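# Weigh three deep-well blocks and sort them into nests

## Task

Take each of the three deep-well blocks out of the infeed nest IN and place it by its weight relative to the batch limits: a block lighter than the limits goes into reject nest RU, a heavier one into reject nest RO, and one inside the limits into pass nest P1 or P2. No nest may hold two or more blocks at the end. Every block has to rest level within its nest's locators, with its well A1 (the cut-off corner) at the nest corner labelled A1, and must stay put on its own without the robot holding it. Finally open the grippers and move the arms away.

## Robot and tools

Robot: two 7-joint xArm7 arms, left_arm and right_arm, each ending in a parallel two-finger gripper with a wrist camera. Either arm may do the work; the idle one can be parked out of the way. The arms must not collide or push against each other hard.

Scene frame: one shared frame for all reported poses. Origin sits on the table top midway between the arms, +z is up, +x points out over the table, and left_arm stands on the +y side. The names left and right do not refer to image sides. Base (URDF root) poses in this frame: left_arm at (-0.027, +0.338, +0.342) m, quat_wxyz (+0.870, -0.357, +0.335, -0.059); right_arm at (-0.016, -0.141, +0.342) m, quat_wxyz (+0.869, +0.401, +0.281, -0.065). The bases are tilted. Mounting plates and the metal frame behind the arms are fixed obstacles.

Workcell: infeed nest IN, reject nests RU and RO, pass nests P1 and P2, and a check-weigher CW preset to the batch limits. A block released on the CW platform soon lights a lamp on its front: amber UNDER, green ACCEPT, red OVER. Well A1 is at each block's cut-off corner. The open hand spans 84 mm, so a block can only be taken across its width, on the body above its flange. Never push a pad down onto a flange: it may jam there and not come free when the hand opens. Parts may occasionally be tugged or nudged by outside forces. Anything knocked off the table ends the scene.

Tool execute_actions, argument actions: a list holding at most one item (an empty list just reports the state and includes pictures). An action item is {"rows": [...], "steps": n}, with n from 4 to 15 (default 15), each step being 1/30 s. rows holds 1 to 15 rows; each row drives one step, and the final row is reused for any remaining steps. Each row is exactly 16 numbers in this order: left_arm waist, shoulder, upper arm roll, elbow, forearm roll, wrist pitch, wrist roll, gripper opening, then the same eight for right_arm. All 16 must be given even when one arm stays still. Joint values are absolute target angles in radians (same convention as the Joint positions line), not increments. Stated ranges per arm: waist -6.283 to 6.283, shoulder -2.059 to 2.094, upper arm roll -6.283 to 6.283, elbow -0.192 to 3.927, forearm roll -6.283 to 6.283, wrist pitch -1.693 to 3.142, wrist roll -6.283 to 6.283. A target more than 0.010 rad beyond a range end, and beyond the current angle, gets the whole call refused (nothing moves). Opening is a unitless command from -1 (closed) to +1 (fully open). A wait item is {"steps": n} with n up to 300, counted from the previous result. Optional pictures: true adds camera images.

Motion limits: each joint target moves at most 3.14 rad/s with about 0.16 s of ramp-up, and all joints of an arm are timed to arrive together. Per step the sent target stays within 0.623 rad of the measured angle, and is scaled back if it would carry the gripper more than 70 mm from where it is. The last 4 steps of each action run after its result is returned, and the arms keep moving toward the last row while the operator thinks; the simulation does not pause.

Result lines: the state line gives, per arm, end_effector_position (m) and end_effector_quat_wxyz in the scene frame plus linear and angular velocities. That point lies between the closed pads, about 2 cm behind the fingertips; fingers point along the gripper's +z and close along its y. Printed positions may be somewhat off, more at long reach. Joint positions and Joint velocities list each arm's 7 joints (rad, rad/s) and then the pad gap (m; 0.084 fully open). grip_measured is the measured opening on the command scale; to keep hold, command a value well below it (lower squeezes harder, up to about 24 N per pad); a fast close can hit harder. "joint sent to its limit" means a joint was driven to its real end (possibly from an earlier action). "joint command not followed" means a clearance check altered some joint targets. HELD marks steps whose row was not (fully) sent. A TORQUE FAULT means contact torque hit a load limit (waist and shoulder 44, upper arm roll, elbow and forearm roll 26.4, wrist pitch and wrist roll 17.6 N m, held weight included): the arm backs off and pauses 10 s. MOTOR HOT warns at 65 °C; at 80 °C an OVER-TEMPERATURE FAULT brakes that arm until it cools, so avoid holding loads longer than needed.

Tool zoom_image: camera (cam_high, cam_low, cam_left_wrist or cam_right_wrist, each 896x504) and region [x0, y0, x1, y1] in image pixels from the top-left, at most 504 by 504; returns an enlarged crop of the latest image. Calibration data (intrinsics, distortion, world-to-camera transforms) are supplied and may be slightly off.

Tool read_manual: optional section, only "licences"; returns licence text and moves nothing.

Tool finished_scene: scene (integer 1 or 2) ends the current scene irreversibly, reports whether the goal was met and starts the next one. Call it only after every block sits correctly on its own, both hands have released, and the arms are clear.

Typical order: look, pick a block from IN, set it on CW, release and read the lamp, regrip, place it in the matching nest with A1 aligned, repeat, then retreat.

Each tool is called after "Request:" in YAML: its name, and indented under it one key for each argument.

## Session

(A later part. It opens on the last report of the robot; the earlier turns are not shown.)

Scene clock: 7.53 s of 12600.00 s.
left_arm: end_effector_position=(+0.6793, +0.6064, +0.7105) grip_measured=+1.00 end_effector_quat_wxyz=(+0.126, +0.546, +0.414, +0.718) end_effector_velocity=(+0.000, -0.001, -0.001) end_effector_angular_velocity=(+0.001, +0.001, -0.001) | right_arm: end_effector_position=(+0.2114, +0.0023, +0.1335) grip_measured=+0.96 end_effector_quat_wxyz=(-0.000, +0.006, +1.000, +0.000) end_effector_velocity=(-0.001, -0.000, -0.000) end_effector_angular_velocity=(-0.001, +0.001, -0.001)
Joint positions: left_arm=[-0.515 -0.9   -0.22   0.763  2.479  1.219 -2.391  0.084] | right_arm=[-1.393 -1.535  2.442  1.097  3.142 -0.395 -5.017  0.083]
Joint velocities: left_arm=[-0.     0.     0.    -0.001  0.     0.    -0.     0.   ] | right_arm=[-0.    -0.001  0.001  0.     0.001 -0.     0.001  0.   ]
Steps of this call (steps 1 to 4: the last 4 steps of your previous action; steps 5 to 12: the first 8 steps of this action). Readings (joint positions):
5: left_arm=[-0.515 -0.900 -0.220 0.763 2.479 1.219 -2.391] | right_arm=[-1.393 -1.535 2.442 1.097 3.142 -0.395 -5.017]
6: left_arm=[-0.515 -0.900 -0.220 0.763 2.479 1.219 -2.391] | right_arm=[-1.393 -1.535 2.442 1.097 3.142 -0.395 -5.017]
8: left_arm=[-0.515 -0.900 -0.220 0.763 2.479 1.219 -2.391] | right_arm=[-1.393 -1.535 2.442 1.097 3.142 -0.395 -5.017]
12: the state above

Request:
execute_actions:
  actions:
    - {"rows":[[-0.515,-0.9,-0.22,0.763,2.479,1.219,-2.391,1,-1.386,-1.526,2.4415,1.093,3.1416,-0.403,-5.017,0.4],[-0.515,-0.9,-0.22,0.763,2.479,1.219,-2.391,1,-1.378,-1.5165,2.4412,1.089,3.1416,-0.411,-5.017,0.4],[-0.515,-0.9,-0.22,0.763,2.479,1.219,-2.391,1,-1.363,-1.4975,2.4406,1.081,3.1416,-0.428,-5.017,0.4],[-0.515,-0.9,-0.22,0.763,2.479,1.219,-2.391,1,-1.34,-1.47,2.44,1.07,3.1416,-0.455,-5.017,0.4],[-0.515,-0.9,-0.22,0.763,2.479,1.219,-2.391,1,-1.313,-1.437,2.436,1.06,3.1416,-0.485,-5.017,0.4],[-0.515,-0.9,-0.22,0.763,2.479,1.219,-2.391,1,-1.26,-1.40,2.45,1.035,3.1416,-0.52,-5.0,0.4]],"steps":12}

Request:
execute_actions:
  actions:
    - {"rows":[[-0.515,-0.9,-0.22,0.763,2.479,1.219,-2.391,1,-1.13,-1.49,2.71,1.13,3.1416,-0.59,-4.7,0.4]],"steps":10}

Request:
execute_actions:
  actions:
    - {"rows":[[-0.515,-0.9,-0.22,0.763,2.479,1.219,-2.391,1,-1.007,-1.661,2.968,1.241,3.1416,-0.589,-4.379,0.4]],"steps":15}
  pictures: true

Scene clock: 8.20 s of 12600.00 s.
left_arm: end_effector_position=(+0.6793, +0.6064, +0.7105) grip_measured=+1.00 end_effector_quat_wxyz=(+0.126, +0.546, +0.414, +0.718) end_effector_velocity=(-0.000, +0.001, +0.000) end_effector_angular_velocity=(-0.000, -0.001, +0.003) | right_arm: end_effector_position=(+0.2076, +0.0006, +0.1843) grip_measured=+0.96 end_effector_quat_wxyz=(+0.000, +0.005, +1.000, +0.000) end_effector_velocity=(-0.074, +0.054, +0.369) end_effector_angular_velocity=(+0.189, -0.066, +0.087)
Joint positions: left_arm=[-0.515 -0.9   -0.22   0.763  2.479  1.219 -2.391  0.084] | right_arm=[-1.298 -1.431  2.441  1.051  3.141 -0.49  -5.009  0.083]
Joint velocities: left_arm=[ 0.    -0.001  0.     0.     0.     0.002  0.     0.   ] | right_arm=[ 0.777  0.7    0.102 -0.257 -0.003 -0.574  0.166  0.   ]
Steps of this call (steps 1 to 4: the last 4 steps of your previous action; steps 5 to 12: the robot went on to your last target; steps 13 to 20: the first 8 steps of this action). Readings (joint positions):
13: left_arm=[-0.515 -0.900 -0.220 0.763 2.479 1.219 -2.391] | right_arm=[-1.393 -1.535 2.442 1.097 3.142 -0.395 -5.017]
14: left_arm=[-0.515 -0.900 -0.220 0.763 2.479 1.219 -2.391] | right_arm=[-1.391 -1.532 2.442 1.095 3.142 -0.398 -5.017]
16: left_arm=[-0.515 -0.900 -0.220 0.763 2.479 1.219 -2.391] | right_arm=[-1.379 -1.517 2.441 1.087 3.142 -0.412 -5.017]
20: the state above

Scene clock: 8.53 s of 12600.00 s.
left_arm: end_effector_position=(+0.6793, +0.6064, +0.7105) grip_measured=+1.00 end_effector_quat_wxyz=(+0.126, +0.546, +0.414, +0.718) end_effector_velocity=(+0.001, +0.001, -0.001) end_effector_angular_velocity=(-0.001, +0.002, +0.002) | right_arm: end_effector_position=(+0.1416, +0.0309, +0.2126) grip_measured=+0.96 end_effector_quat_wxyz=(+0.001, -0.004, +1.000, +0.009) end_effector_velocity=(-0.551, +0.205, +0.099) end_effector_angular_velocity=(+0.155, +0.053, +0.256)
Joint positions: left_arm=[-0.515 -0.9   -0.22   0.763  2.479  1.219 -2.391  0.084] | right_arm=[-1.189 -1.453  2.595  1.091  3.142 -0.558 -4.832  0.083]
Joint velocities: left_arm=[-0.     0.     0.003  0.001  0.     0.     0.     0.   ] | right_arm=[ 0.615 -0.366  1.253  0.427  0.029 -0.283  1.225 -0.   ]
Steps of this call (steps 1 to 4: the last 4 steps of your previous action; steps 5 to 10: the first 6 steps of this action). Readings (joint positions):
5: left_arm=[-0.515 -0.900 -0.220 0.763 2.479 1.219 -2.391] | right_arm=[-1.259 -1.400 2.452 1.036 3.142 -0.520 -4.999]
6: left_arm=[-0.515 -0.900 -0.220 0.763 2.479 1.219 -2.391] | right_arm=[-1.257 -1.404 2.456 1.038 3.141 -0.522 -4.988]
8: left_arm=[-0.515 -0.900 -0.220 0.763 2.479 1.219 -2.391] | right_arm=[-1.232 -1.426 2.507 1.060 3.140 -0.539 -4.918]
10: the state above

Scene clock: 9.03 s of 12600.00 s.
left_arm: end_effector_position=(+0.6793, +0.6064, +0.7105) grip_measured=+1.00 end_effector_quat_wxyz=(+0.126, +0.546, +0.414, +0.718) end_effector_velocity=(+0.000, -0.000, -0.000) end_effector_angular_velocity=(+0.000, +0.000, +0.000) | right_arm: end_effector_position=(-0.0315, +0.0383, +0.1900) grip_measured=+0.96 end_effector_quat_wxyz=(-0.001, -0.005, +1.000, -0.000) end_effector_velocity=(-0.046, -0.020, -0.023) end_effector_angular_velocity=(-0.042, -0.015, -0.068)
Joint positions: left_arm=[-0.515 -0.9   -0.22   0.763  2.479  1.219 -2.391  0.084] | right_arm=[-1.007 -1.661  2.971  1.237  3.143 -0.589 -4.388  0.083]
Joint velocities: left_arm=[ 0.     0.001 -0.     0.     0.     0.001  0.     0.   ] | right_arm=[ 0.06  -0.092  0.107  0.045 -0.005 -0.008  0.199  0.   ]
Steps of this call (steps 1 to 4: the last 4 steps of your previous action; steps 5 to 15: the first 11 steps of this action). Readings (joint positions):
5: left_arm=[-0.515 -0.900 -0.220 0.763 2.479 1.219 -2.391] | right_arm=[-1.128 -1.491 2.716 1.129 3.143 -0.588 -4.705]
6: left_arm=[-0.515 -0.900 -0.220 0.763 2.479 1.219 -2.391] | right_arm=[-1.125 -1.496 2.719 1.133 3.142 -0.589 -4.691]
8: left_arm=[-0.515 -0.900 -0.220 0.763 2.479 1.219 -2.391] | right_arm=[-1.103 -1.531 2.762 1.157 3.140 -0.589 -4.617]
12: left_arm=[-0.515 -0.900 -0.220 0.763 2.479 1.219 -2.391] | right_arm=[-1.032 -1.626 2.917 1.218 3.142 -0.589 -4.448]
15: the state above
camera_calibration (this result's frames):
cam_left_wrist: T_world_to_cam=[[0.273371, -0.620319, 0.735169, -0.303339], [0.359959, -0.642779, -0.676213, 0.693584], [0.892019, 0.449488, 0.0475721, -0.780618], [0, 0, 0, 1]] pos_world=[0.529588, 0.608533, 0.729152]
cam_right_wrist: T_world_to_cam=[[-0.0218586, 0.999682, -0.0125345, -0.00350544], [0.999756, 0.0218953, 0.00279075, 0.0946407], [0.00306431, -0.0124705, -0.999918, 0.319864], [0, 0, 0, 1]] pos_world=[-0.0956744, 0.00542101, 0.319529]

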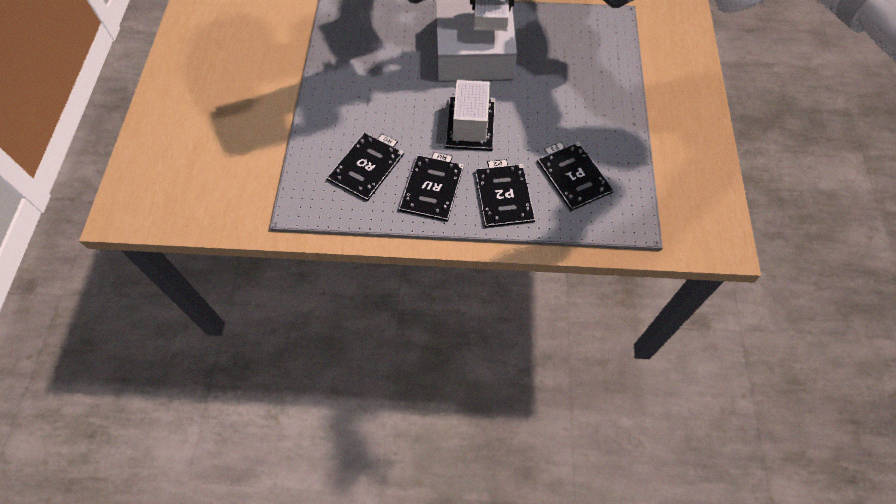

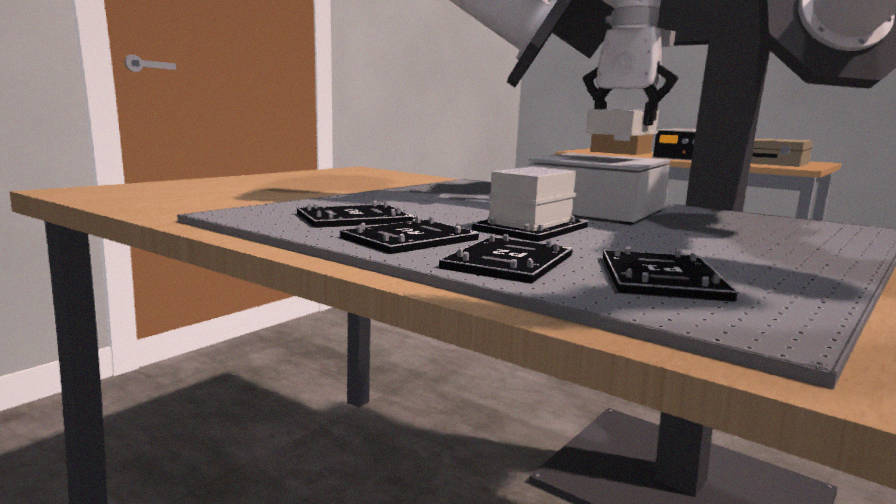

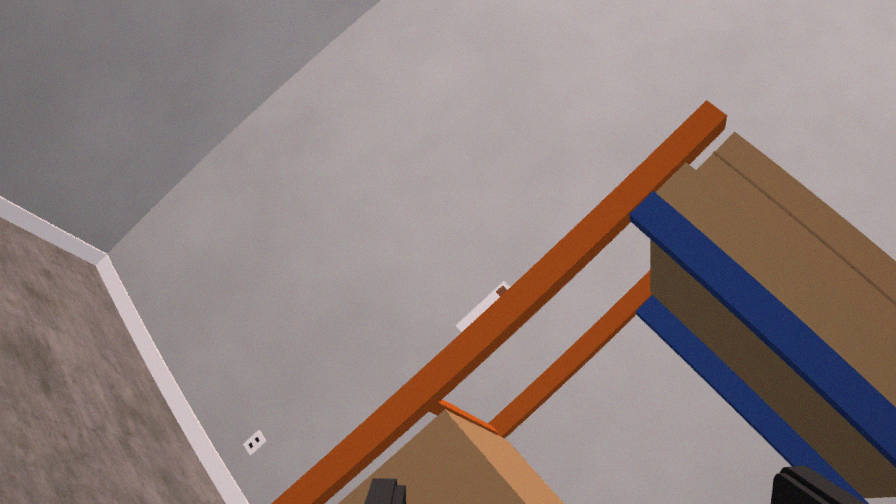

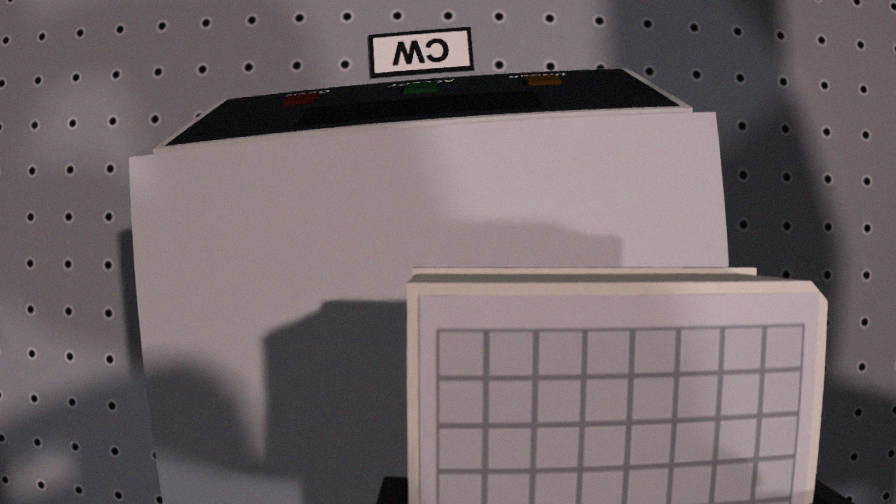

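Request:
execute_actions:
  actions:
    - {"rows":[[-0.515,-0.9,-0.22,0.763,2.479,1.219,-2.391,1,-1.0163,-1.7095,2.9668,1.2527,3.1416,-0.5548,-4.379,0.4],[-0.515,-0.9,-0.22,0.763,2.479,1.219,-2.391,1,-1.0163,-1.7095,2.9668,1.2527,3.1416,-0.5548,-4.379,0.4],[-0.515,-0.9,-0.22,0.763,2.479,1.219,-2.391,1,-1.021,-1.735,2.966,1.26,3.1416,-0.538,-4.379,0.4],[-0.515,-0.9,-0.22,0.763,2.479,1.219,-2.391,1,-1.024,-1.75,2.9657,1.265,3.1416,-0.527,-4.379,0.4],[-0.515,-0.9,-0.22,0.763,2.479,1.219,-2.391,1,-1.026,-1.762,2.9653,1.269,3.1416,-0.519,-4.379,0.4],[-0.515,-0.9,-0.22,0.763,2.479,1.219,-2.391,1,-1.028,-1.772,2.965,1.272,3.1416,-0.512,-4.379,0.4],[-0.515,-0.9,-0.22,0.763,2.479,1.219,-2.391,1,-1.029,-1.779,2.965,1.2745,3.1416,-0.5073,-4.379,0.4],[-0.515,-0.9,-0.22,0.763,2.479,1.219,-2.391,1,-1.03,-1.785,2.9647,1.2763,3.1416,-0.5033,-4.379,0.4],[-0.515,-0.9,-0.22,0.763,2.479,1.219,-2.391,1,-1.031,-1.789,2.9646,1.2776,3.1416,-0.5005,-4.379,0.4],[-0.515,-0.9,-0.22,0.763,2.479,1.219,-2.391,1,-1.0316,-1.792,2.9645,1.2785,3.1416,-0.4985,-4.379,0.4]],"steps":15}

Request:
execute_actions:
  actions:
    - {"rows":[[-0.515,-0.9,-0.22,0.763,2.479,1.219,-2.391,1,-1.0316,-1.792,2.9645,1.2785,3.1416,-0.4985,-4.379,1]],"steps":8}

Request:
execute_actions:
  actions:
    - {"steps":40}
  pictures: true

Scene clock: 9.77 s of 12600.00 s.
left_arm: end_effector_position=(+0.6793, +0.6064, +0.7105) grip_measured=+1.00 end_effector_quat_wxyz=(+0.126, +0.546, +0.414, +0.718) end_effector_velocity=(+0.000, +0.000, -0.001) end_effector_angular_velocity=(-0.000, +0.001, -0.000) | right_arm: end_effector_position=(-0.0302, +0.0388, +0.1389) grip_measured=+0.96 end_effector_quat_wxyz=(+0.000, -0.000, +1.000, -0.002) end_effector_velocity=(-0.008, +0.018, -0.015) end_effector_angular_velocity=(+0.035, +0.015, -0.001)
Joint positions: left_arm=[-0.515 -0.9   -0.22   0.763  2.479  1.219 -2.391  0.084] | right_arm=[-1.031 -1.787  2.965  1.276  3.142 -0.504 -4.379  0.083]
Joint velocities: left_arm=[ 0.    -0.     0.002 -0.    -0.    -0.001 -0.     0.   ] | right_arm=[-0.01  -0.054 -0.     0.058  0.002  0.034  0.     0.   ]
Steps of this call (steps 1 to 4: the last 4 steps of your previous action; steps 5 to 11: the robot went on to your last target; steps 12 to 22: the first 11 steps of this action). Readings (joint positions):
12: left_arm=[-0.515 -0.900 -0.220 0.763 2.479 1.219 -2.391] | right_arm=[-1.008 -1.661 2.967 1.241 3.142 -0.588 -4.379]
13: left_arm=[-0.515 -0.900 -0.220 0.763 2.479 1.219 -2.391] | right_arm=[-1.009 -1.668 2.967 1.244 3.142 -0.582 -4.379]
15: left_arm=[-0.515 -0.900 -0.220 0.763 2.479 1.219 -2.391] | right_arm=[-1.015 -1.702 2.966 1.254 3.142 -0.558 -4.379]
19: left_arm=[-0.515 -0.900 -0.220 0.763 2.479 1.219 -2.391] | right_arm=[-1.027 -1.769 2.965 1.268 3.142 -0.516 -4.379]
22: the state above

Scene clock: 10.03 s of 12600.00 s.
left_arm: end_effector_position=(+0.6793, +0.6064, +0.7105) grip_measured=+1.00 end_effector_quat_wxyz=(+0.126, +0.546, +0.414, +0.718) end_effector_velocity=(-0.000, -0.001, +0.000) end_effector_angular_velocity=(+0.001, -0.000, -0.002) | right_arm: end_effector_position=(-0.0308, +0.0407, +0.1372) grip_measured=+0.98 end_effector_quat_wxyz=(-0.001, +0.000, +1.000, +0.000) end_effector_velocity=(+0.003, -0.006, -0.022) end_effector_angular_velocity=(-0.005, -0.004, +0.001)
Joint positions: left_arm=[-0.515 -0.9   -0.22   0.763  2.479  1.219 -2.391  0.084] | right_arm=[-1.031 -1.791  2.964  1.279  3.142 -0.498 -4.379  0.083]
Joint velocities: left_arm=[ 0.    -0.    -0.001 -0.001 -0.    -0.001  0.     0.   ] | right_arm=[-0.008 -0.045 -0.003 -0.005 -0.003  0.045  0.001  0.018]
Steps of this call (steps 1 to 4: the last 4 steps of your previous action; steps 5 to 8: the first 4 steps of this action). Readings (joint positions):
5: left_arm=[-0.515 -0.900 -0.220 0.763 2.479 1.219 -2.391] | right_arm=[-1.031 -1.789 2.965 1.279 3.142 -0.501 -4.379]
6: left_arm=[-0.515 -0.900 -0.220 0.763 2.479 1.219 -2.391] | right_arm=[-1.031 -1.789 2.965 1.279 3.142 -0.501 -4.379]
8: the state above

Scene clock: 11.37 s of 12600.00 s.
left_arm: end_effector_position=(+0.6793, +0.6064, +0.7105) grip_measured=+1.00 end_effector_quat_wxyz=(+0.126, +0.546, +0.414, +0.718) end_effector_velocity=(+0.000, +0.002, +0.000) end_effector_angular_velocity=(-0.001, -0.001, +0.003) | right_arm: end_effector_position=(-0.0306, +0.0400, +0.1368) grip_measured=+1.00 end_effector_quat_wxyz=(-0.000, +0.000, +1.000, -0.001) end_effector_velocity=(+0.001, +0.000, +0.000) end_effector_angular_velocity=(+0.001, -0.002, -0.002)
Joint positions: left_arm=[-0.515 -0.9   -0.22   0.763  2.479  1.219 -2.391  0.084] | right_arm=[-1.032 -1.792  2.964  1.278  3.142 -0.498 -4.379  0.084]
Joint velocities: left_arm=[-0.    -0.001  0.001  0.002 -0.     0.001  0.     0.   ] | right_arm=[ 0.001 -0.    -0.001 -0.     0.     0.     0.001 -0.   ]
Kept back: nothing.
Steps of this call (steps 1 to 4: the last 4 steps of your previous action; steps 5 to 15: the robot went on to your last target; steps 16 to 40: nothing new was sent). Readings (joint positions):
1: left_arm=[-0.515 -0.900 -0.220 0.763 2.479 1.219 -2.391] | right_arm=[-1.032 -1.793 2.964 1.279 3.142 -0.497 -4.379]
2: left_arm=[-0.515 -0.900 -0.220 0.763 2.479 1.219 -2.391] | right_arm=[-1.032 -1.793 2.964 1.278 3.142 -0.496 -4.379]
4: left_arm=[-0.515 -0.900 -0.220 0.763 2.479 1.219 -2.391] | right_arm=[-1.032 -1.793 2.964 1.278 3.142 -0.496 -4.379]
8: left_arm=[-0.515 -0.900 -0.220 0.763 2.479 1.219 -2.391] | right_arm=[-1.032 -1.793 2.964 1.279 3.142 -0.498 -4.379]
40: the state above
All arms were judged still, so your last target was given up. Only a new action makes them travel on or press farther. Fingers that are still opening or closing keep moving.
camera_calibration (this result's frames):
cam_left_wrist: T_world_to_cam=[[0.273371, -0.620319, 0.735169, -0.303339], [0.359959, -0.642779, -0.676213, 0.693584], [0.892019, 0.449488, 0.047572, -0.780618], [0, 0, 0, 1]] pos_world=[0.529588, 0.608533, 0.729152]
cam_right_wrist: T_world_to_cam=[[-0.011298, 0.999844, -0.0135843, -0.00543327], [0.999924, 0.011365, 0.00486283, 0.0939418], [0.00501645, -0.0135283, -0.999896, 0.266873], [0, 0, 0, 1]] pos_world=[-0.0953347, 0.00797512, 0.266314]

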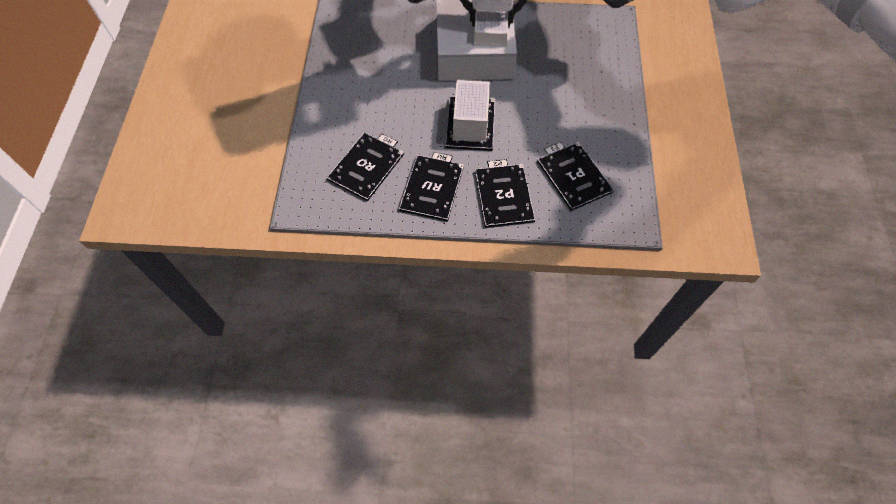

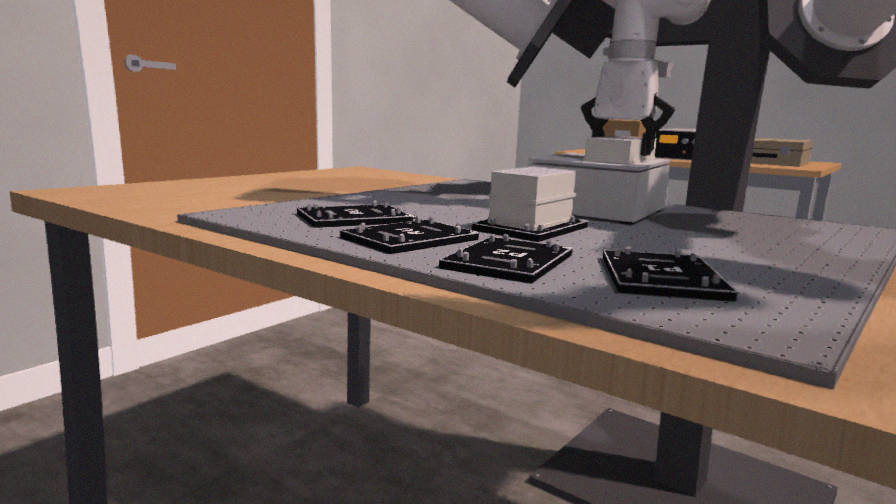

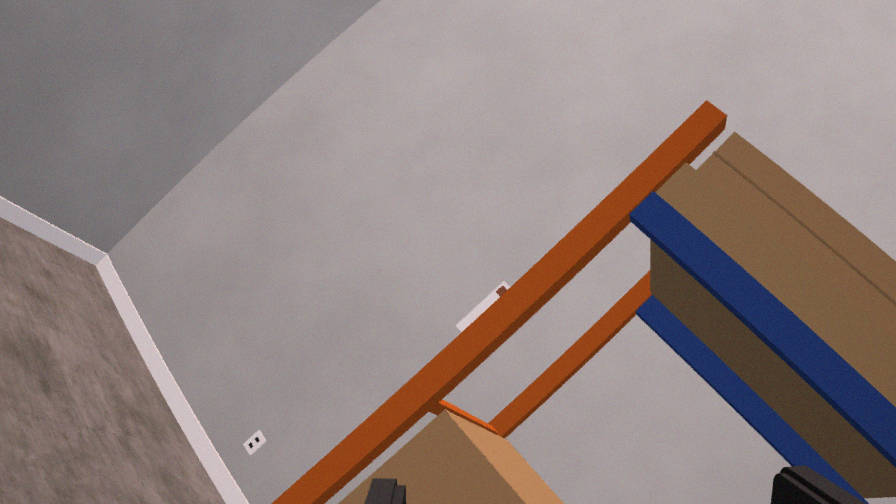

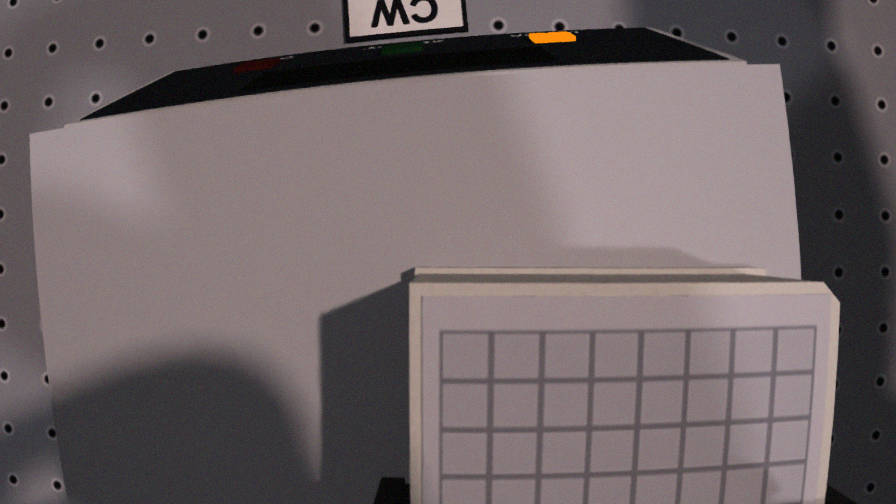

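RU.

Request:
execute_actions:
  actions:
    - {"rows":[[-0.515,-0.9,-0.22,0.763,2.479,1.219,-2.391,1,-1.0316,-1.792,2.9645,1.2785,3.1416,-0.4985,-4.379,0.4]],"steps":10}

Request:
execute_actions:
  actions:
    - {"rows":[[-0.515,-0.9,-0.22,0.763,2.479,1.219,-2.391,1,-1.028,-1.772,2.965,1.272,3.1416,-0.512,-4.379,0.4],[-0.515,-0.9,-0.22,0.763,2.479,1.219,-2.391,1,-1.021,-1.735,2.966,1.26,3.1416,-0.538,-4.379,0.4],[-0.515,-0.9,-0.22,0.763,2.479,1.219,-2.391,1,-1.007,-1.661,2.968,1.241,3.1416,-0.589,-4.379,0.4]],"steps":9}

Request:
execute_actions:
  actions:
    - {"rows":[[-0.515,-0.9,-0.22,0.763,2.479,1.219,-2.391,1,-1.13,-1.49,2.71,1.13,3.1416,-0.59,-4.7,0.4]],"steps":10}

Request:
execute_actions:
  actions:
    - {"rows":[[-0.515,-0.9,-0.22,0.763,2.479,1.219,-2.391,1,-1.3,-1.38,2.41,1.08,3.1416,-0.55,-5.05,0.4]],"steps":10}

Request:
execute_actions:
  actions:
    - {"rows":[[-0.515,-0.9,-0.22,0.763,2.479,1.219,-2.391,1,-1.621,-1.2353,2.0299,1.2842,3.1416,-0.5907,-5.4535,0.4]],"steps":14}

Request:
execute_actions:
  actions:
    - {"rows":[[-0.515,-0.9,-0.22,0.763,2.479,1.219,-2.391,1,-1.8771,-1.369,2.0984,1.3959,3.1416,-0.4219,-5.4535,0.4]],"steps":15}

Request:
execute_actions:
  actions: []

Scene clock: 12.00 s of 12600.00 s.
left_arm: end_effector_position=(+0.6793, +0.6064, +0.7105) grip_measured=+1.00 end_effector_quat_wxyz=(+0.126, +0.546, +0.414, +0.718) end_effector_velocity=(+0.000, +0.001, -0.000) end_effector_angular_velocity=(-0.000, +0.000, +0.001) | right_arm: end_effector_position=(-0.0306, +0.0400, +0.1369) grip_measured=+0.96 end_effector_quat_wxyz=(-0.000, +0.000, +1.000, -0.001) end_effector_velocity=(-0.001, -0.000, -0.000) end_effector_angular_velocity=(-0.001, +0.001, +0.001)
Joint positions: left_arm=[-0.515 -0.9   -0.22   0.763  2.479  1.219 -2.391  0.084] | right_arm=[-1.032 -1.792  2.965  1.279  3.142 -0.499 -4.379  0.083]
Joint velocities: left_arm=[ 0.    -0.001  0.001  0.     0.    -0.    -0.     0.   ] | right_arm=[-0.    -0.     0.001  0.     0.     0.    -0.001  0.   ]
Steps of this call (steps 1 to 13: nothing new was sent; steps 14 to 19: the first 6 steps of this action). Readings (joint positions):
14: left_arm=[-0.515 -0.900 -0.220 0.763 2.479 1.219 -2.391] | right_arm=[-1.032 -1.792 2.964 1.279 3.142 -0.499 -4.379]
15: left_arm=[-0.515 -0.900 -0.220 0.763 2.479 1.219 -2.391] | right_arm=[-1.032 -1.792 2.965 1.279 3.142 -0.499 -4.379]
17: left_arm=[-0.515 -0.900 -0.220 0.763 2.479 1.219 -2.391] | right_arm=[-1.032 -1.792 2.965 1.279 3.142 -0.499 -4.379]
19: the state above

Scene clock: 12.30 s of 12600.00 s.
left_arm: end_effector_position=(+0.6793, +0.6064, +0.7105) grip_measured=+1.00 end_effector_quat_wxyz=(+0.126, +0.546, +0.414, +0.718) end_effector_velocity=(+0.000, +0.000, -0.000) end_effector_angular_velocity=(-0.000, +0.001, +0.001) | right_arm: end_effector_position=(-0.0296, +0.0374, +0.1671) grip_measured=+0.96 end_effector_quat_wxyz=(+0.001, -0.000, +1.000, -0.004) end_effector_velocity=(-0.017, +0.064, +0.408) end_effector_angular_velocity=(+0.195, +0.053, +0.003)
Joint positions: left_arm=[-0.515 -0.9   -0.22   0.763  2.479  1.219 -2.391  0.084] | right_arm=[-1.018 -1.717  2.967  1.251  3.142 -0.554 -4.379  0.083]
Joint velocities: left_arm=[-0.     0.     0.001  0.    -0.     0.001  0.     0.   ] | right_arm=[ 0.184  0.973  0.019 -0.186 -0.002 -0.602 -0.001  0.   ]
Steps of this call (steps 1 to 4: the last 4 steps of your previous action; steps 5 to 9: the first 5 steps of this action). Readings (joint positions):
5: left_arm=[-0.515 -0.900 -0.220 0.763 2.479 1.219 -2.391] | right_arm=[-1.031 -1.791 2.965 1.278 3.142 -0.499 -4.379]
6: left_arm=[-0.515 -0.900 -0.220 0.763 2.479 1.219 -2.391] | right_arm=[-1.031 -1.786 2.965 1.275 3.142 -0.504 -4.379]
8: left_arm=[-0.515 -0.900 -0.220 0.763 2.479 1.219 -2.391] | right_arm=[-1.024 -1.749 2.966 1.259 3.142 -0.533 -4.379]
9: the state above

Scene clock: 12.63 s of 12600.00 s.
left_arm: end_effector_position=(+0.6793, +0.6064, +0.7105) grip_measured=+1.00 end_effector_quat_wxyz=(+0.126, +0.546, +0.414, +0.718) end_effector_velocity=(+0.000, -0.000, +0.000) end_effector_angular_velocity=(+0.000, +0.000, -0.001) | right_arm: end_effector_position=(+0.0341, +0.0486, +0.2082) grip_measured=+0.96 end_effector_quat_wxyz=(+0.002, -0.006, +1.000, +0.009) end_effector_velocity=(+0.569, +0.048, +0.143) end_effector_angular_velocity=(+0.148, -0.058, -0.117)
Joint positions: left_arm=[-0.515 -0.9   -0.22   0.763  2.479  1.219 -2.391  0.084] | right_arm=[-1.073 -1.571  2.831  1.183  3.142 -0.589 -4.55   0.083]
Joint velocities: left_arm=[ 0.     0.001 -0.     0.     0.     0.     0.     0.   ] | right_arm=[-0.528  0.746 -1.208 -0.405 -0.027 -0.008 -1.271  0.   ]
Steps of this call (steps 1 to 4: the last 4 steps of your previous action; steps 5 to 10: the first 6 steps of this action). Readings (joint positions):
5: left_arm=[-0.515 -0.900 -0.220 0.763 2.479 1.219 -2.391] | right_arm=[-1.007 -1.658 2.967 1.244 3.142 -0.588 -4.380]
6: left_arm=[-0.515 -0.900 -0.220 0.763 2.479 1.219 -2.391] | right_arm=[-1.011 -1.655 2.963 1.238 3.142 -0.588 -4.391]
8: left_arm=[-0.515 -0.900 -0.220 0.763 2.479 1.219 -2.391] | right_arm=[-1.037 -1.623 2.915 1.212 3.143 -0.588 -4.461]
10: the state above

Scene clock: 12.97 s of 12600.00 s.
left_arm: end_effector_position=(+0.6793, +0.6064, +0.7105) grip_measured=+1.00 end_effector_quat_wxyz=(+0.126, +0.546, +0.414, +0.718) end_effector_velocity=(+0.000, -0.001, -0.000) end_effector_angular_velocity=(+0.000, +0.001, -0.003) | right_arm: end_effector_position=(+0.1560, +0.0348, +0.2165) grip_measured=+0.96 end_effector_quat_wxyz=(-0.002, -0.002, +1.000, +0.013) end_effector_velocity=(+0.567, -0.146, -0.049) end_effector_angular_velocity=(-0.057, -0.012, -0.287)
Joint positions: left_arm=[-0.515 -0.9   -0.22   0.763  2.479  1.219 -2.391  0.084] | right_arm=[-1.212 -1.437  2.565  1.107  3.142 -0.569 -4.871  0.083]
Joint velocities: left_arm=[ 0.     0.001  0.    -0.    -0.    -0.002 -0.     0.   ] | right_arm=[-0.668  0.426 -1.254 -0.179 -0.028  0.131 -1.247 -0.   ]
Steps of this call (steps 1 to 4: the last 4 steps of your previous action; steps 5 to 10: the first 6 steps of this action). Readings (joint positions):
5: left_arm=[-0.515 -0.900 -0.220 0.763 2.479 1.219 -2.391] | right_arm=[-1.131 -1.491 2.705 1.132 3.140 -0.590 -4.693]
6: left_arm=[-0.515 -0.900 -0.220 0.763 2.479 1.219 -2.391] | right_arm=[-1.136 -1.487 2.699 1.129 3.141 -0.587 -4.709]
8: left_arm=[-0.515 -0.900 -0.220 0.763 2.479 1.219 -2.391] | right_arm=[-1.166 -1.467 2.653 1.119 3.143 -0.578 -4.782]
10: the state above

Scene clock: 13.43 s of 12600.00 s.
left_arm: end_effector_position=(+0.6793, +0.6064, +0.7105) grip_measured=+1.00 end_effector_quat_wxyz=(+0.126, +0.546, +0.414, +0.718) end_effector_velocity=(-0.000, +0.000, +0.001) end_effector_angular_velocity=(-0.000, -0.002, +0.001) | right_arm: end_effector_position=(+0.3606, -0.0357, +0.1934) grip_measured=+0.96 end_effector_quat_wxyz=(-0.006, +0.059, +0.998, +0.013) end_effector_velocity=(+0.465, -0.300, -0.087) end_effector_angular_velocity=(-0.115, -0.060, -0.359)
Joint positions: left_arm=[-0.515 -0.9   -0.22   0.763  2.479  1.219 -2.391  0.084] | right_arm=[-1.52  -1.281  2.15   1.223  3.142 -0.579 -5.326  0.083]
Joint velocities: left_arm=[ 0.    -0.001 -0.001  0.    -0.     0.    -0.     0.   ] | right_arm=[-0.748  0.342 -0.9    0.462 -0.    -0.086 -0.94  -0.   ]
Steps of this call (steps 1 to 4: the last 4 steps of your previous action; steps 5 to 14: the first 10 steps of this action). Readings (joint positions):
5: left_arm=[-0.515 -0.900 -0.220 0.763 2.479 1.219 -2.391] | right_arm=[-1.298 -1.383 2.412 1.081 3.140 -0.552 -5.036]
6: left_arm=[-0.515 -0.900 -0.220 0.763 2.479 1.219 -2.391] | right_arm=[-1.309 -1.378 2.399 1.085 3.141 -0.554 -5.057]
8: left_arm=[-0.515 -0.900 -0.220 0.763 2.479 1.219 -2.391] | right_arm=[-1.359 -1.356 2.348 1.121 3.143 -0.561 -5.126]
12: left_arm=[-0.515 -0.900 -0.220 0.763 2.479 1.219 -2.391] | right_arm=[-1.470 -1.304 2.210 1.191 3.142 -0.573 -5.262]
14: the state above

Scene clock: 13.93 s of 12600.00 s.
left_arm: end_effector_position=(+0.6793, +0.6064, +0.7105) grip_measured=+1.00 end_effector_quat_wxyz=(+0.126, +0.546, +0.414, +0.718) end_effector_velocity=(+0.000, -0.000, -0.000) end_effector_angular_velocity=(+0.000, +0.001, -0.000) | right_arm: end_effector_position=(+0.4149, -0.0882, +0.0678) grip_measured=+0.96 end_effector_quat_wxyz=(-0.005, +0.081, +0.997, -0.004) end_effector_velocity=(+0.060, +0.046, +0.021) end_effector_angular_velocity=(+0.109, -0.128, -0.006)
Joint positions: left_arm=[-0.515 -0.9   -0.22   0.763  2.479  1.219 -2.391  0.084] | right_arm=[-1.88  -1.372  2.099  1.389  3.142 -0.424 -5.453  0.083]
Joint velocities: left_arm=[-0.     0.     0.001 -0.001  0.     0.    -0.     0.   ] | right_arm=[ 0.017  0.024 -0.004  0.103 -0.     0.038 -0.004  0.   ]
Steps of this call (steps 1 to 4: the last 4 steps of your previous action; steps 5 to 15: the first 11 steps of this action). Readings (joint positions):
5: left_arm=[-0.515 -0.900 -0.220 0.763 2.479 1.219 -2.391] | right_arm=[-1.619 -1.236 2.030 1.280 3.140 -0.589 -5.443]
6: left_arm=[-0.515 -0.900 -0.220 0.763 2.479 1.219 -2.391] | right_arm=[-1.631 -1.239 2.029 1.287 3.140 -0.582 -5.447]
8: left_arm=[-0.515 -0.900 -0.220 0.763 2.479 1.219 -2.391] | right_arm=[-1.694 -1.275 2.054 1.324 3.141 -0.536 -5.449]
12: left_arm=[-0.515 -0.900 -0.220 0.763 2.479 1.219 -2.391] | right_arm=[-1.852 -1.359 2.095 1.378 3.142 -0.441 -5.452]
15: the state above

Scene clock: 14.07 s of 12600.00 s.
left_arm: end_effector_position=(+0.6793, +0.6064, +0.7105) grip_measured=+1.00 end_effector_quat_wxyz=(+0.126, +0.546, +0.414, +0.718) end_effector_velocity=(+0.000, +0.000, -0.000) end_effector_angular_velocity=(-0.001, +0.001, +0.000) | right_arm: end_effector_position=(+0.4209, -0.0829, +0.0717) grip_measured=+0.96 end_effector_quat_wxyz=(+0.001, +0.081, +0.997, +0.002) end_effector_velocity=(+0.006, +0.004, +0.005) end_effector_angular_velocity=(+0.011, -0.012, -0.002)
Joint positions: left_arm=[-0.515 -0.9   -0.22   0.763  2.479  1.219 -2.391  0.084] | right_arm=[-1.874 -1.368  2.099  1.398  3.142 -0.422 -5.453  0.083]
Joint velocities: left_arm=[-0.     0.     0.001  0.001 -0.    -0.    -0.     0.   ] | right_arm=[ 0.008  0.008 -0.002  0.004 -0.     0.002 -0.    -0.   ]
Kept back: nothing.
Steps of this call (steps 1 to 4: the last 4 steps of your previous action). Readings (joint positions):
1: left_arm=[-0.515 -0.900 -0.220 0.763 2.479 1.219 -2.391] | right_arm=[-1.878 -1.371 2.099 1.393 3.142 -0.423 -5.453]
2: left_arm=[-0.515 -0.900 -0.220 0.763 2.479 1.219 -2.391] | right_arm=[-1.876 -1.369 2.099 1.395 3.142 -0.423 -5.453]
4: the state above
camera_calibration (this result's frames):
cam_left_wrist: T_world_to_cam=[[0.273371, -0.620319, 0.735169, -0.303339], [0.359959, -0.64278, -0.676213, 0.693584], [0.892019, 0.449488, 0.047572, -0.780618], [0, 0, 0, 1]] pos_world=[0.529588, 0.608533, 0.729152]
cam_right_wrist: T_world_to_cam=[[0.149601, 0.988715, -0.00793841, 0.0526055], [0.988726, -0.149541, 0.00765753, -0.364608], [0.006384, -0.00899448, -0.999939, 0.197648], [0, 0, 0, 1]] pos_world=[0.351366, -0.104758, 0.200846]

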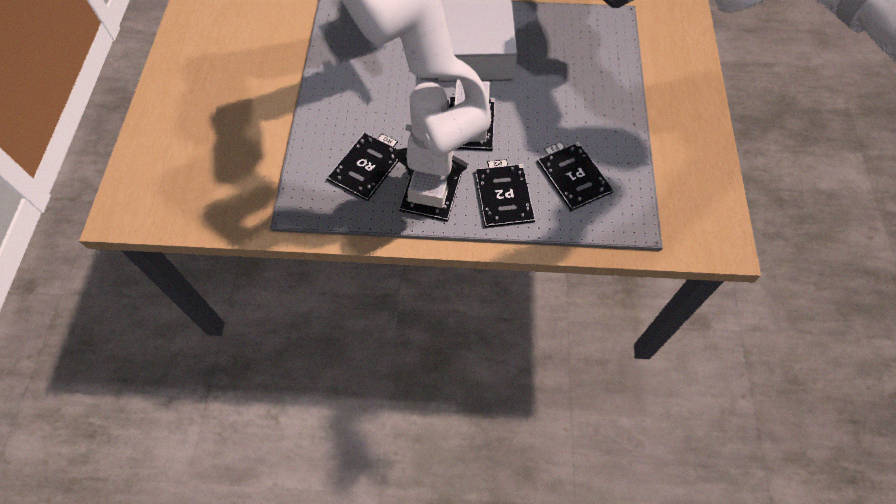

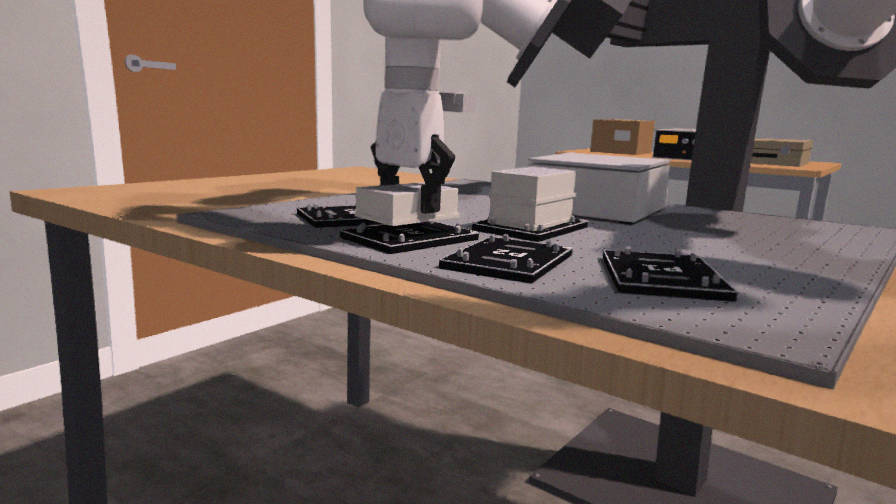

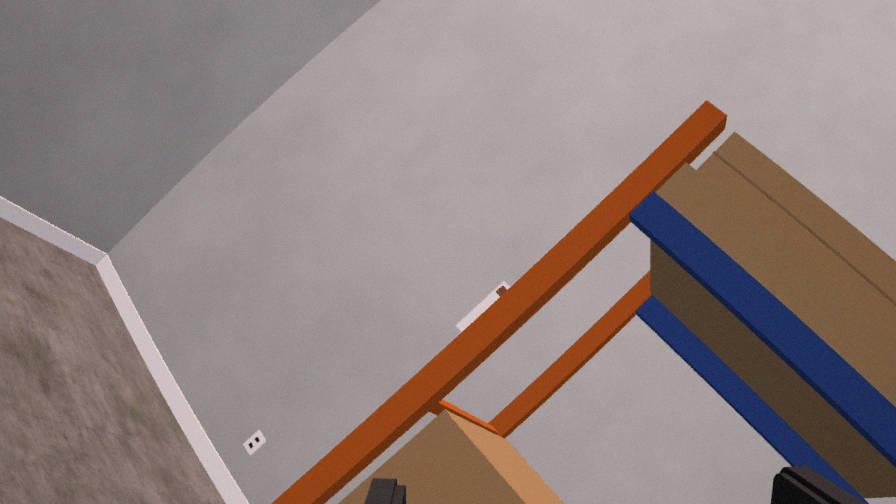

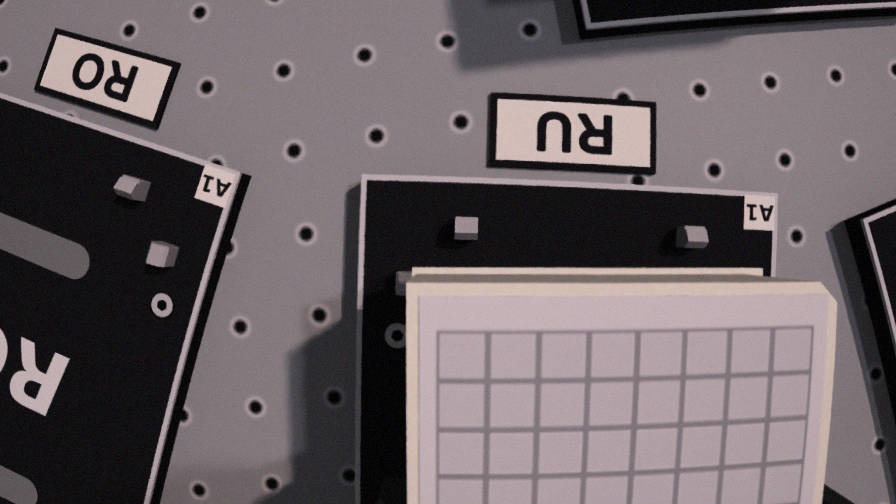

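Request:
execute_actions:
  actions:
    - {"rows":[[-0.515,-0.9,-0.22,0.763,2.479,1.219,-2.391,1,-1.865,-1.370,2.1007,1.3731,3.1416,-0.4089,-5.4054,0.4],[-0.515,-0.9,-0.22,0.763,2.479,1.219,-2.391,1,-1.865,-1.370,2.1007,1.3731,3.1416,-0.4089,-5.4054,0.4],[-0.515,-0.9,-0.22,0.763,2.479,1.219,-2.391,1,-1.865,-1.370,2.1007,1.3731,3.1416,-0.4089,-5.4054,0.4],[-0.515,-0.9,-0.22,0.763,2.479,1.219,-2.391,1,-1.865,-1.370,2.1007,1.3731,3.1416,-0.4089,-5.4054,0.4],[-0.515,-0.9,-0.22,0.763,2.479,1.219,-2.391,1,-1.8772,-1.3772,2.103,1.3817,3.1416,-0.4032,-5.4054,0.4]],"steps":15}

Request:
execute_actions:
  actions:
    - {"steps":8}
  pictures: true

Scene clock: 14.93 s of 12600.00 s.
left_arm: end_effector_position=(+0.6793, +0.6064, +0.7105) grip_measured=+1.00 end_effector_quat_wxyz=(+0.126, +0.546, +0.414, +0.718) end_effector_velocity=(-0.001, +0.000, +0.001) end_effector_angular_velocity=(+0.000, -0.002, +0.002) | right_arm: end_effector_position=(+0.4136, -0.0857, +0.0647) grip_measured=+0.96 end_effector_quat_wxyz=(-0.001, +0.101, +0.995, -0.000) end_effector_velocity=(+0.005, +0.004, +0.002) end_effector_angular_velocity=(+0.010, -0.011, -0.004)
Joint positions: left_arm=[-0.515 -0.9   -0.22   0.763  2.479  1.219 -2.391  0.084] | right_arm=[-1.878 -1.377  2.103  1.381  3.142 -0.403 -5.406  0.083]
Joint velocities: left_arm=[ 0.    -0.001 -0.002 -0.     0.     0.001  0.     0.   ] | right_arm=[ 0.001  0.002 -0.     0.009  0.     0.003  0.002  0.   ]
Steps of this call (steps 1 to 15: the robot went on to your last target; steps 16 to 26: the first 11 steps of this action). Readings (joint positions):
16: left_arm=[-0.515 -0.900 -0.220 0.763 2.479 1.219 -2.391] | right_arm=[-1.877 -1.369 2.098 1.396 3.142 -0.422 -5.452]
17: left_arm=[-0.515 -0.900 -0.220 0.763 2.479 1.219 -2.391] | right_arm=[-1.875 -1.369 2.098 1.392 3.142 -0.419 -5.442]
19: left_arm=[-0.515 -0.900 -0.220 0.763 2.479 1.219 -2.391] | right_arm=[-1.868 -1.370 2.100 1.378 3.142 -0.412 -5.417]
23: left_arm=[-0.515 -0.900 -0.220 0.763 2.479 1.219 -2.391] | right_arm=[-1.875 -1.376 2.103 1.380 3.142 -0.404 -5.406]
26: the state above

Scene clock: 15.20 s of 12600.00 s.
left_arm: end_effector_position=(+0.6793, +0.6064, +0.7105) grip_measured=+1.00 end_effector_quat_wxyz=(+0.126, +0.546, +0.414, +0.718) end_effector_velocity=(-0.000, +0.001, -0.001) end_effector_angular_velocity=(-0.000, +0.001, +0.002) | right_arm: end_effector_position=(+0.4139, -0.0852, +0.0650) grip_measured=+0.96 end_effector_quat_wxyz=(-0.000, +0.101, +0.995, +0.000) end_effector_velocity=(-0.000, -0.001, -0.001) end_effector_angular_velocity=(-0.002, +0.001, -0.001)
Joint positions: left_arm=[-0.515 -0.9   -0.22   0.763  2.479  1.219 -2.391  0.084] | right_arm=[-1.877 -1.377  2.103  1.382  3.142 -0.403 -5.405  0.083]
Joint velocities: left_arm=[ 0.    -0.001  0.002 -0.001 -0.     0.001  0.     0.   ] | right_arm=[-0.001 -0.001 -0.001 -0.001 -0.001 -0.     0.001 -0.   ]
Kept back: nothing.
Steps of this call (steps 1 to 4: the last 4 steps of your previous action; steps 5 to 8: the robot went on to your last target). Readings (joint positions):
1: left_arm=[-0.515 -0.900 -0.220 0.763 2.479 1.219 -2.391] | right_arm=[-1.878 -1.377 2.103 1.382 3.142 -0.403 -5.405]
2: left_arm=[-0.515 -0.900 -0.220 0.763 2.479 1.219 -2.391] | right_arm=[-1.877 -1.377 2.103 1.382 3.142 -0.403 -5.405]
4: left_arm=[-0.515 -0.900 -0.220 0.763 2.479 1.219 -2.391] | right_arm=[-1.877 -1.377 2.103 1.382 3.142 -0.403 -5.405]
8: the state above
camera_calibration (this result's frames):
cam_left_wrist: T_world_to_cam=[[0.273371, -0.620319, 0.735169, -0.303339], [0.359959, -0.642779, -0.676213, 0.693584], [0.892019, 0.449488, 0.047572, -0.780618], [0, 0, 0, 1]] pos_world=[0.529588, 0.608533, 0.729152]
cam_right_wrist: T_world_to_cam=[[0.189697, 0.98177, -0.0119278, 0.0389679], [0.981839, -0.189648, 0.00516194, -0.35838], [0.00280575, -0.0126904, -0.999916, 0.192136], [0, 0, 0, 1]] pos_world=[0.34394, -0.103785, 0.194435]

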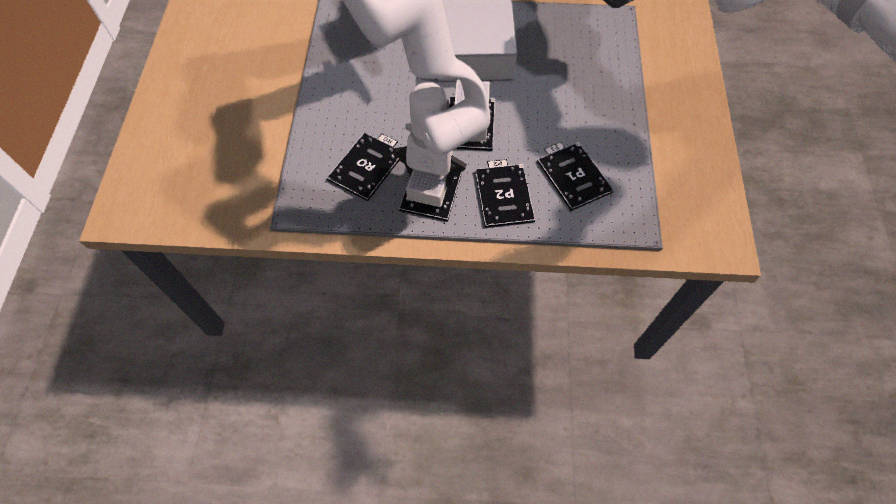

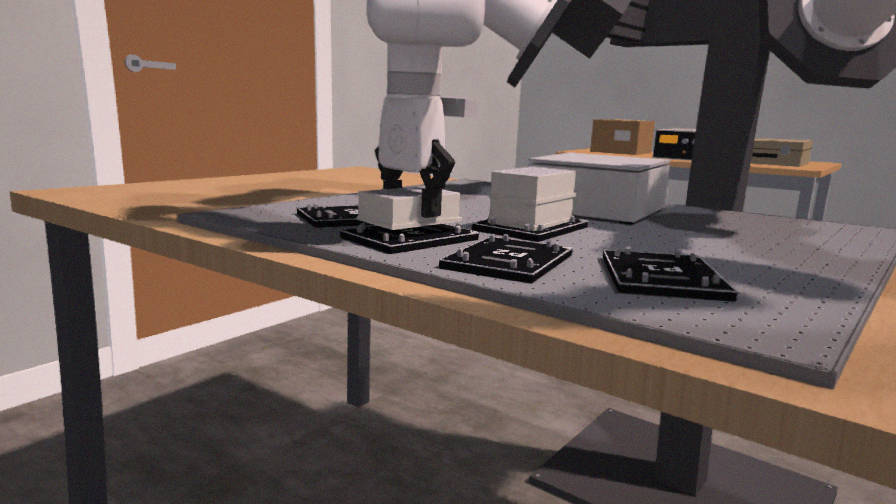

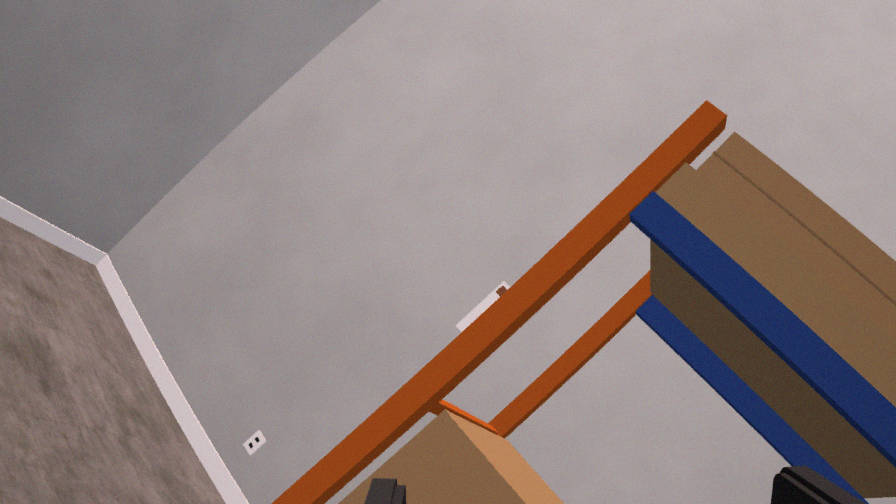

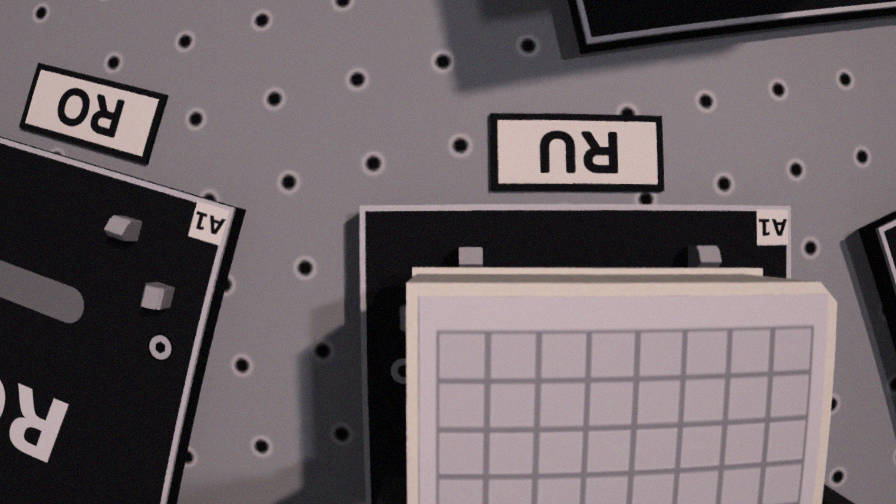

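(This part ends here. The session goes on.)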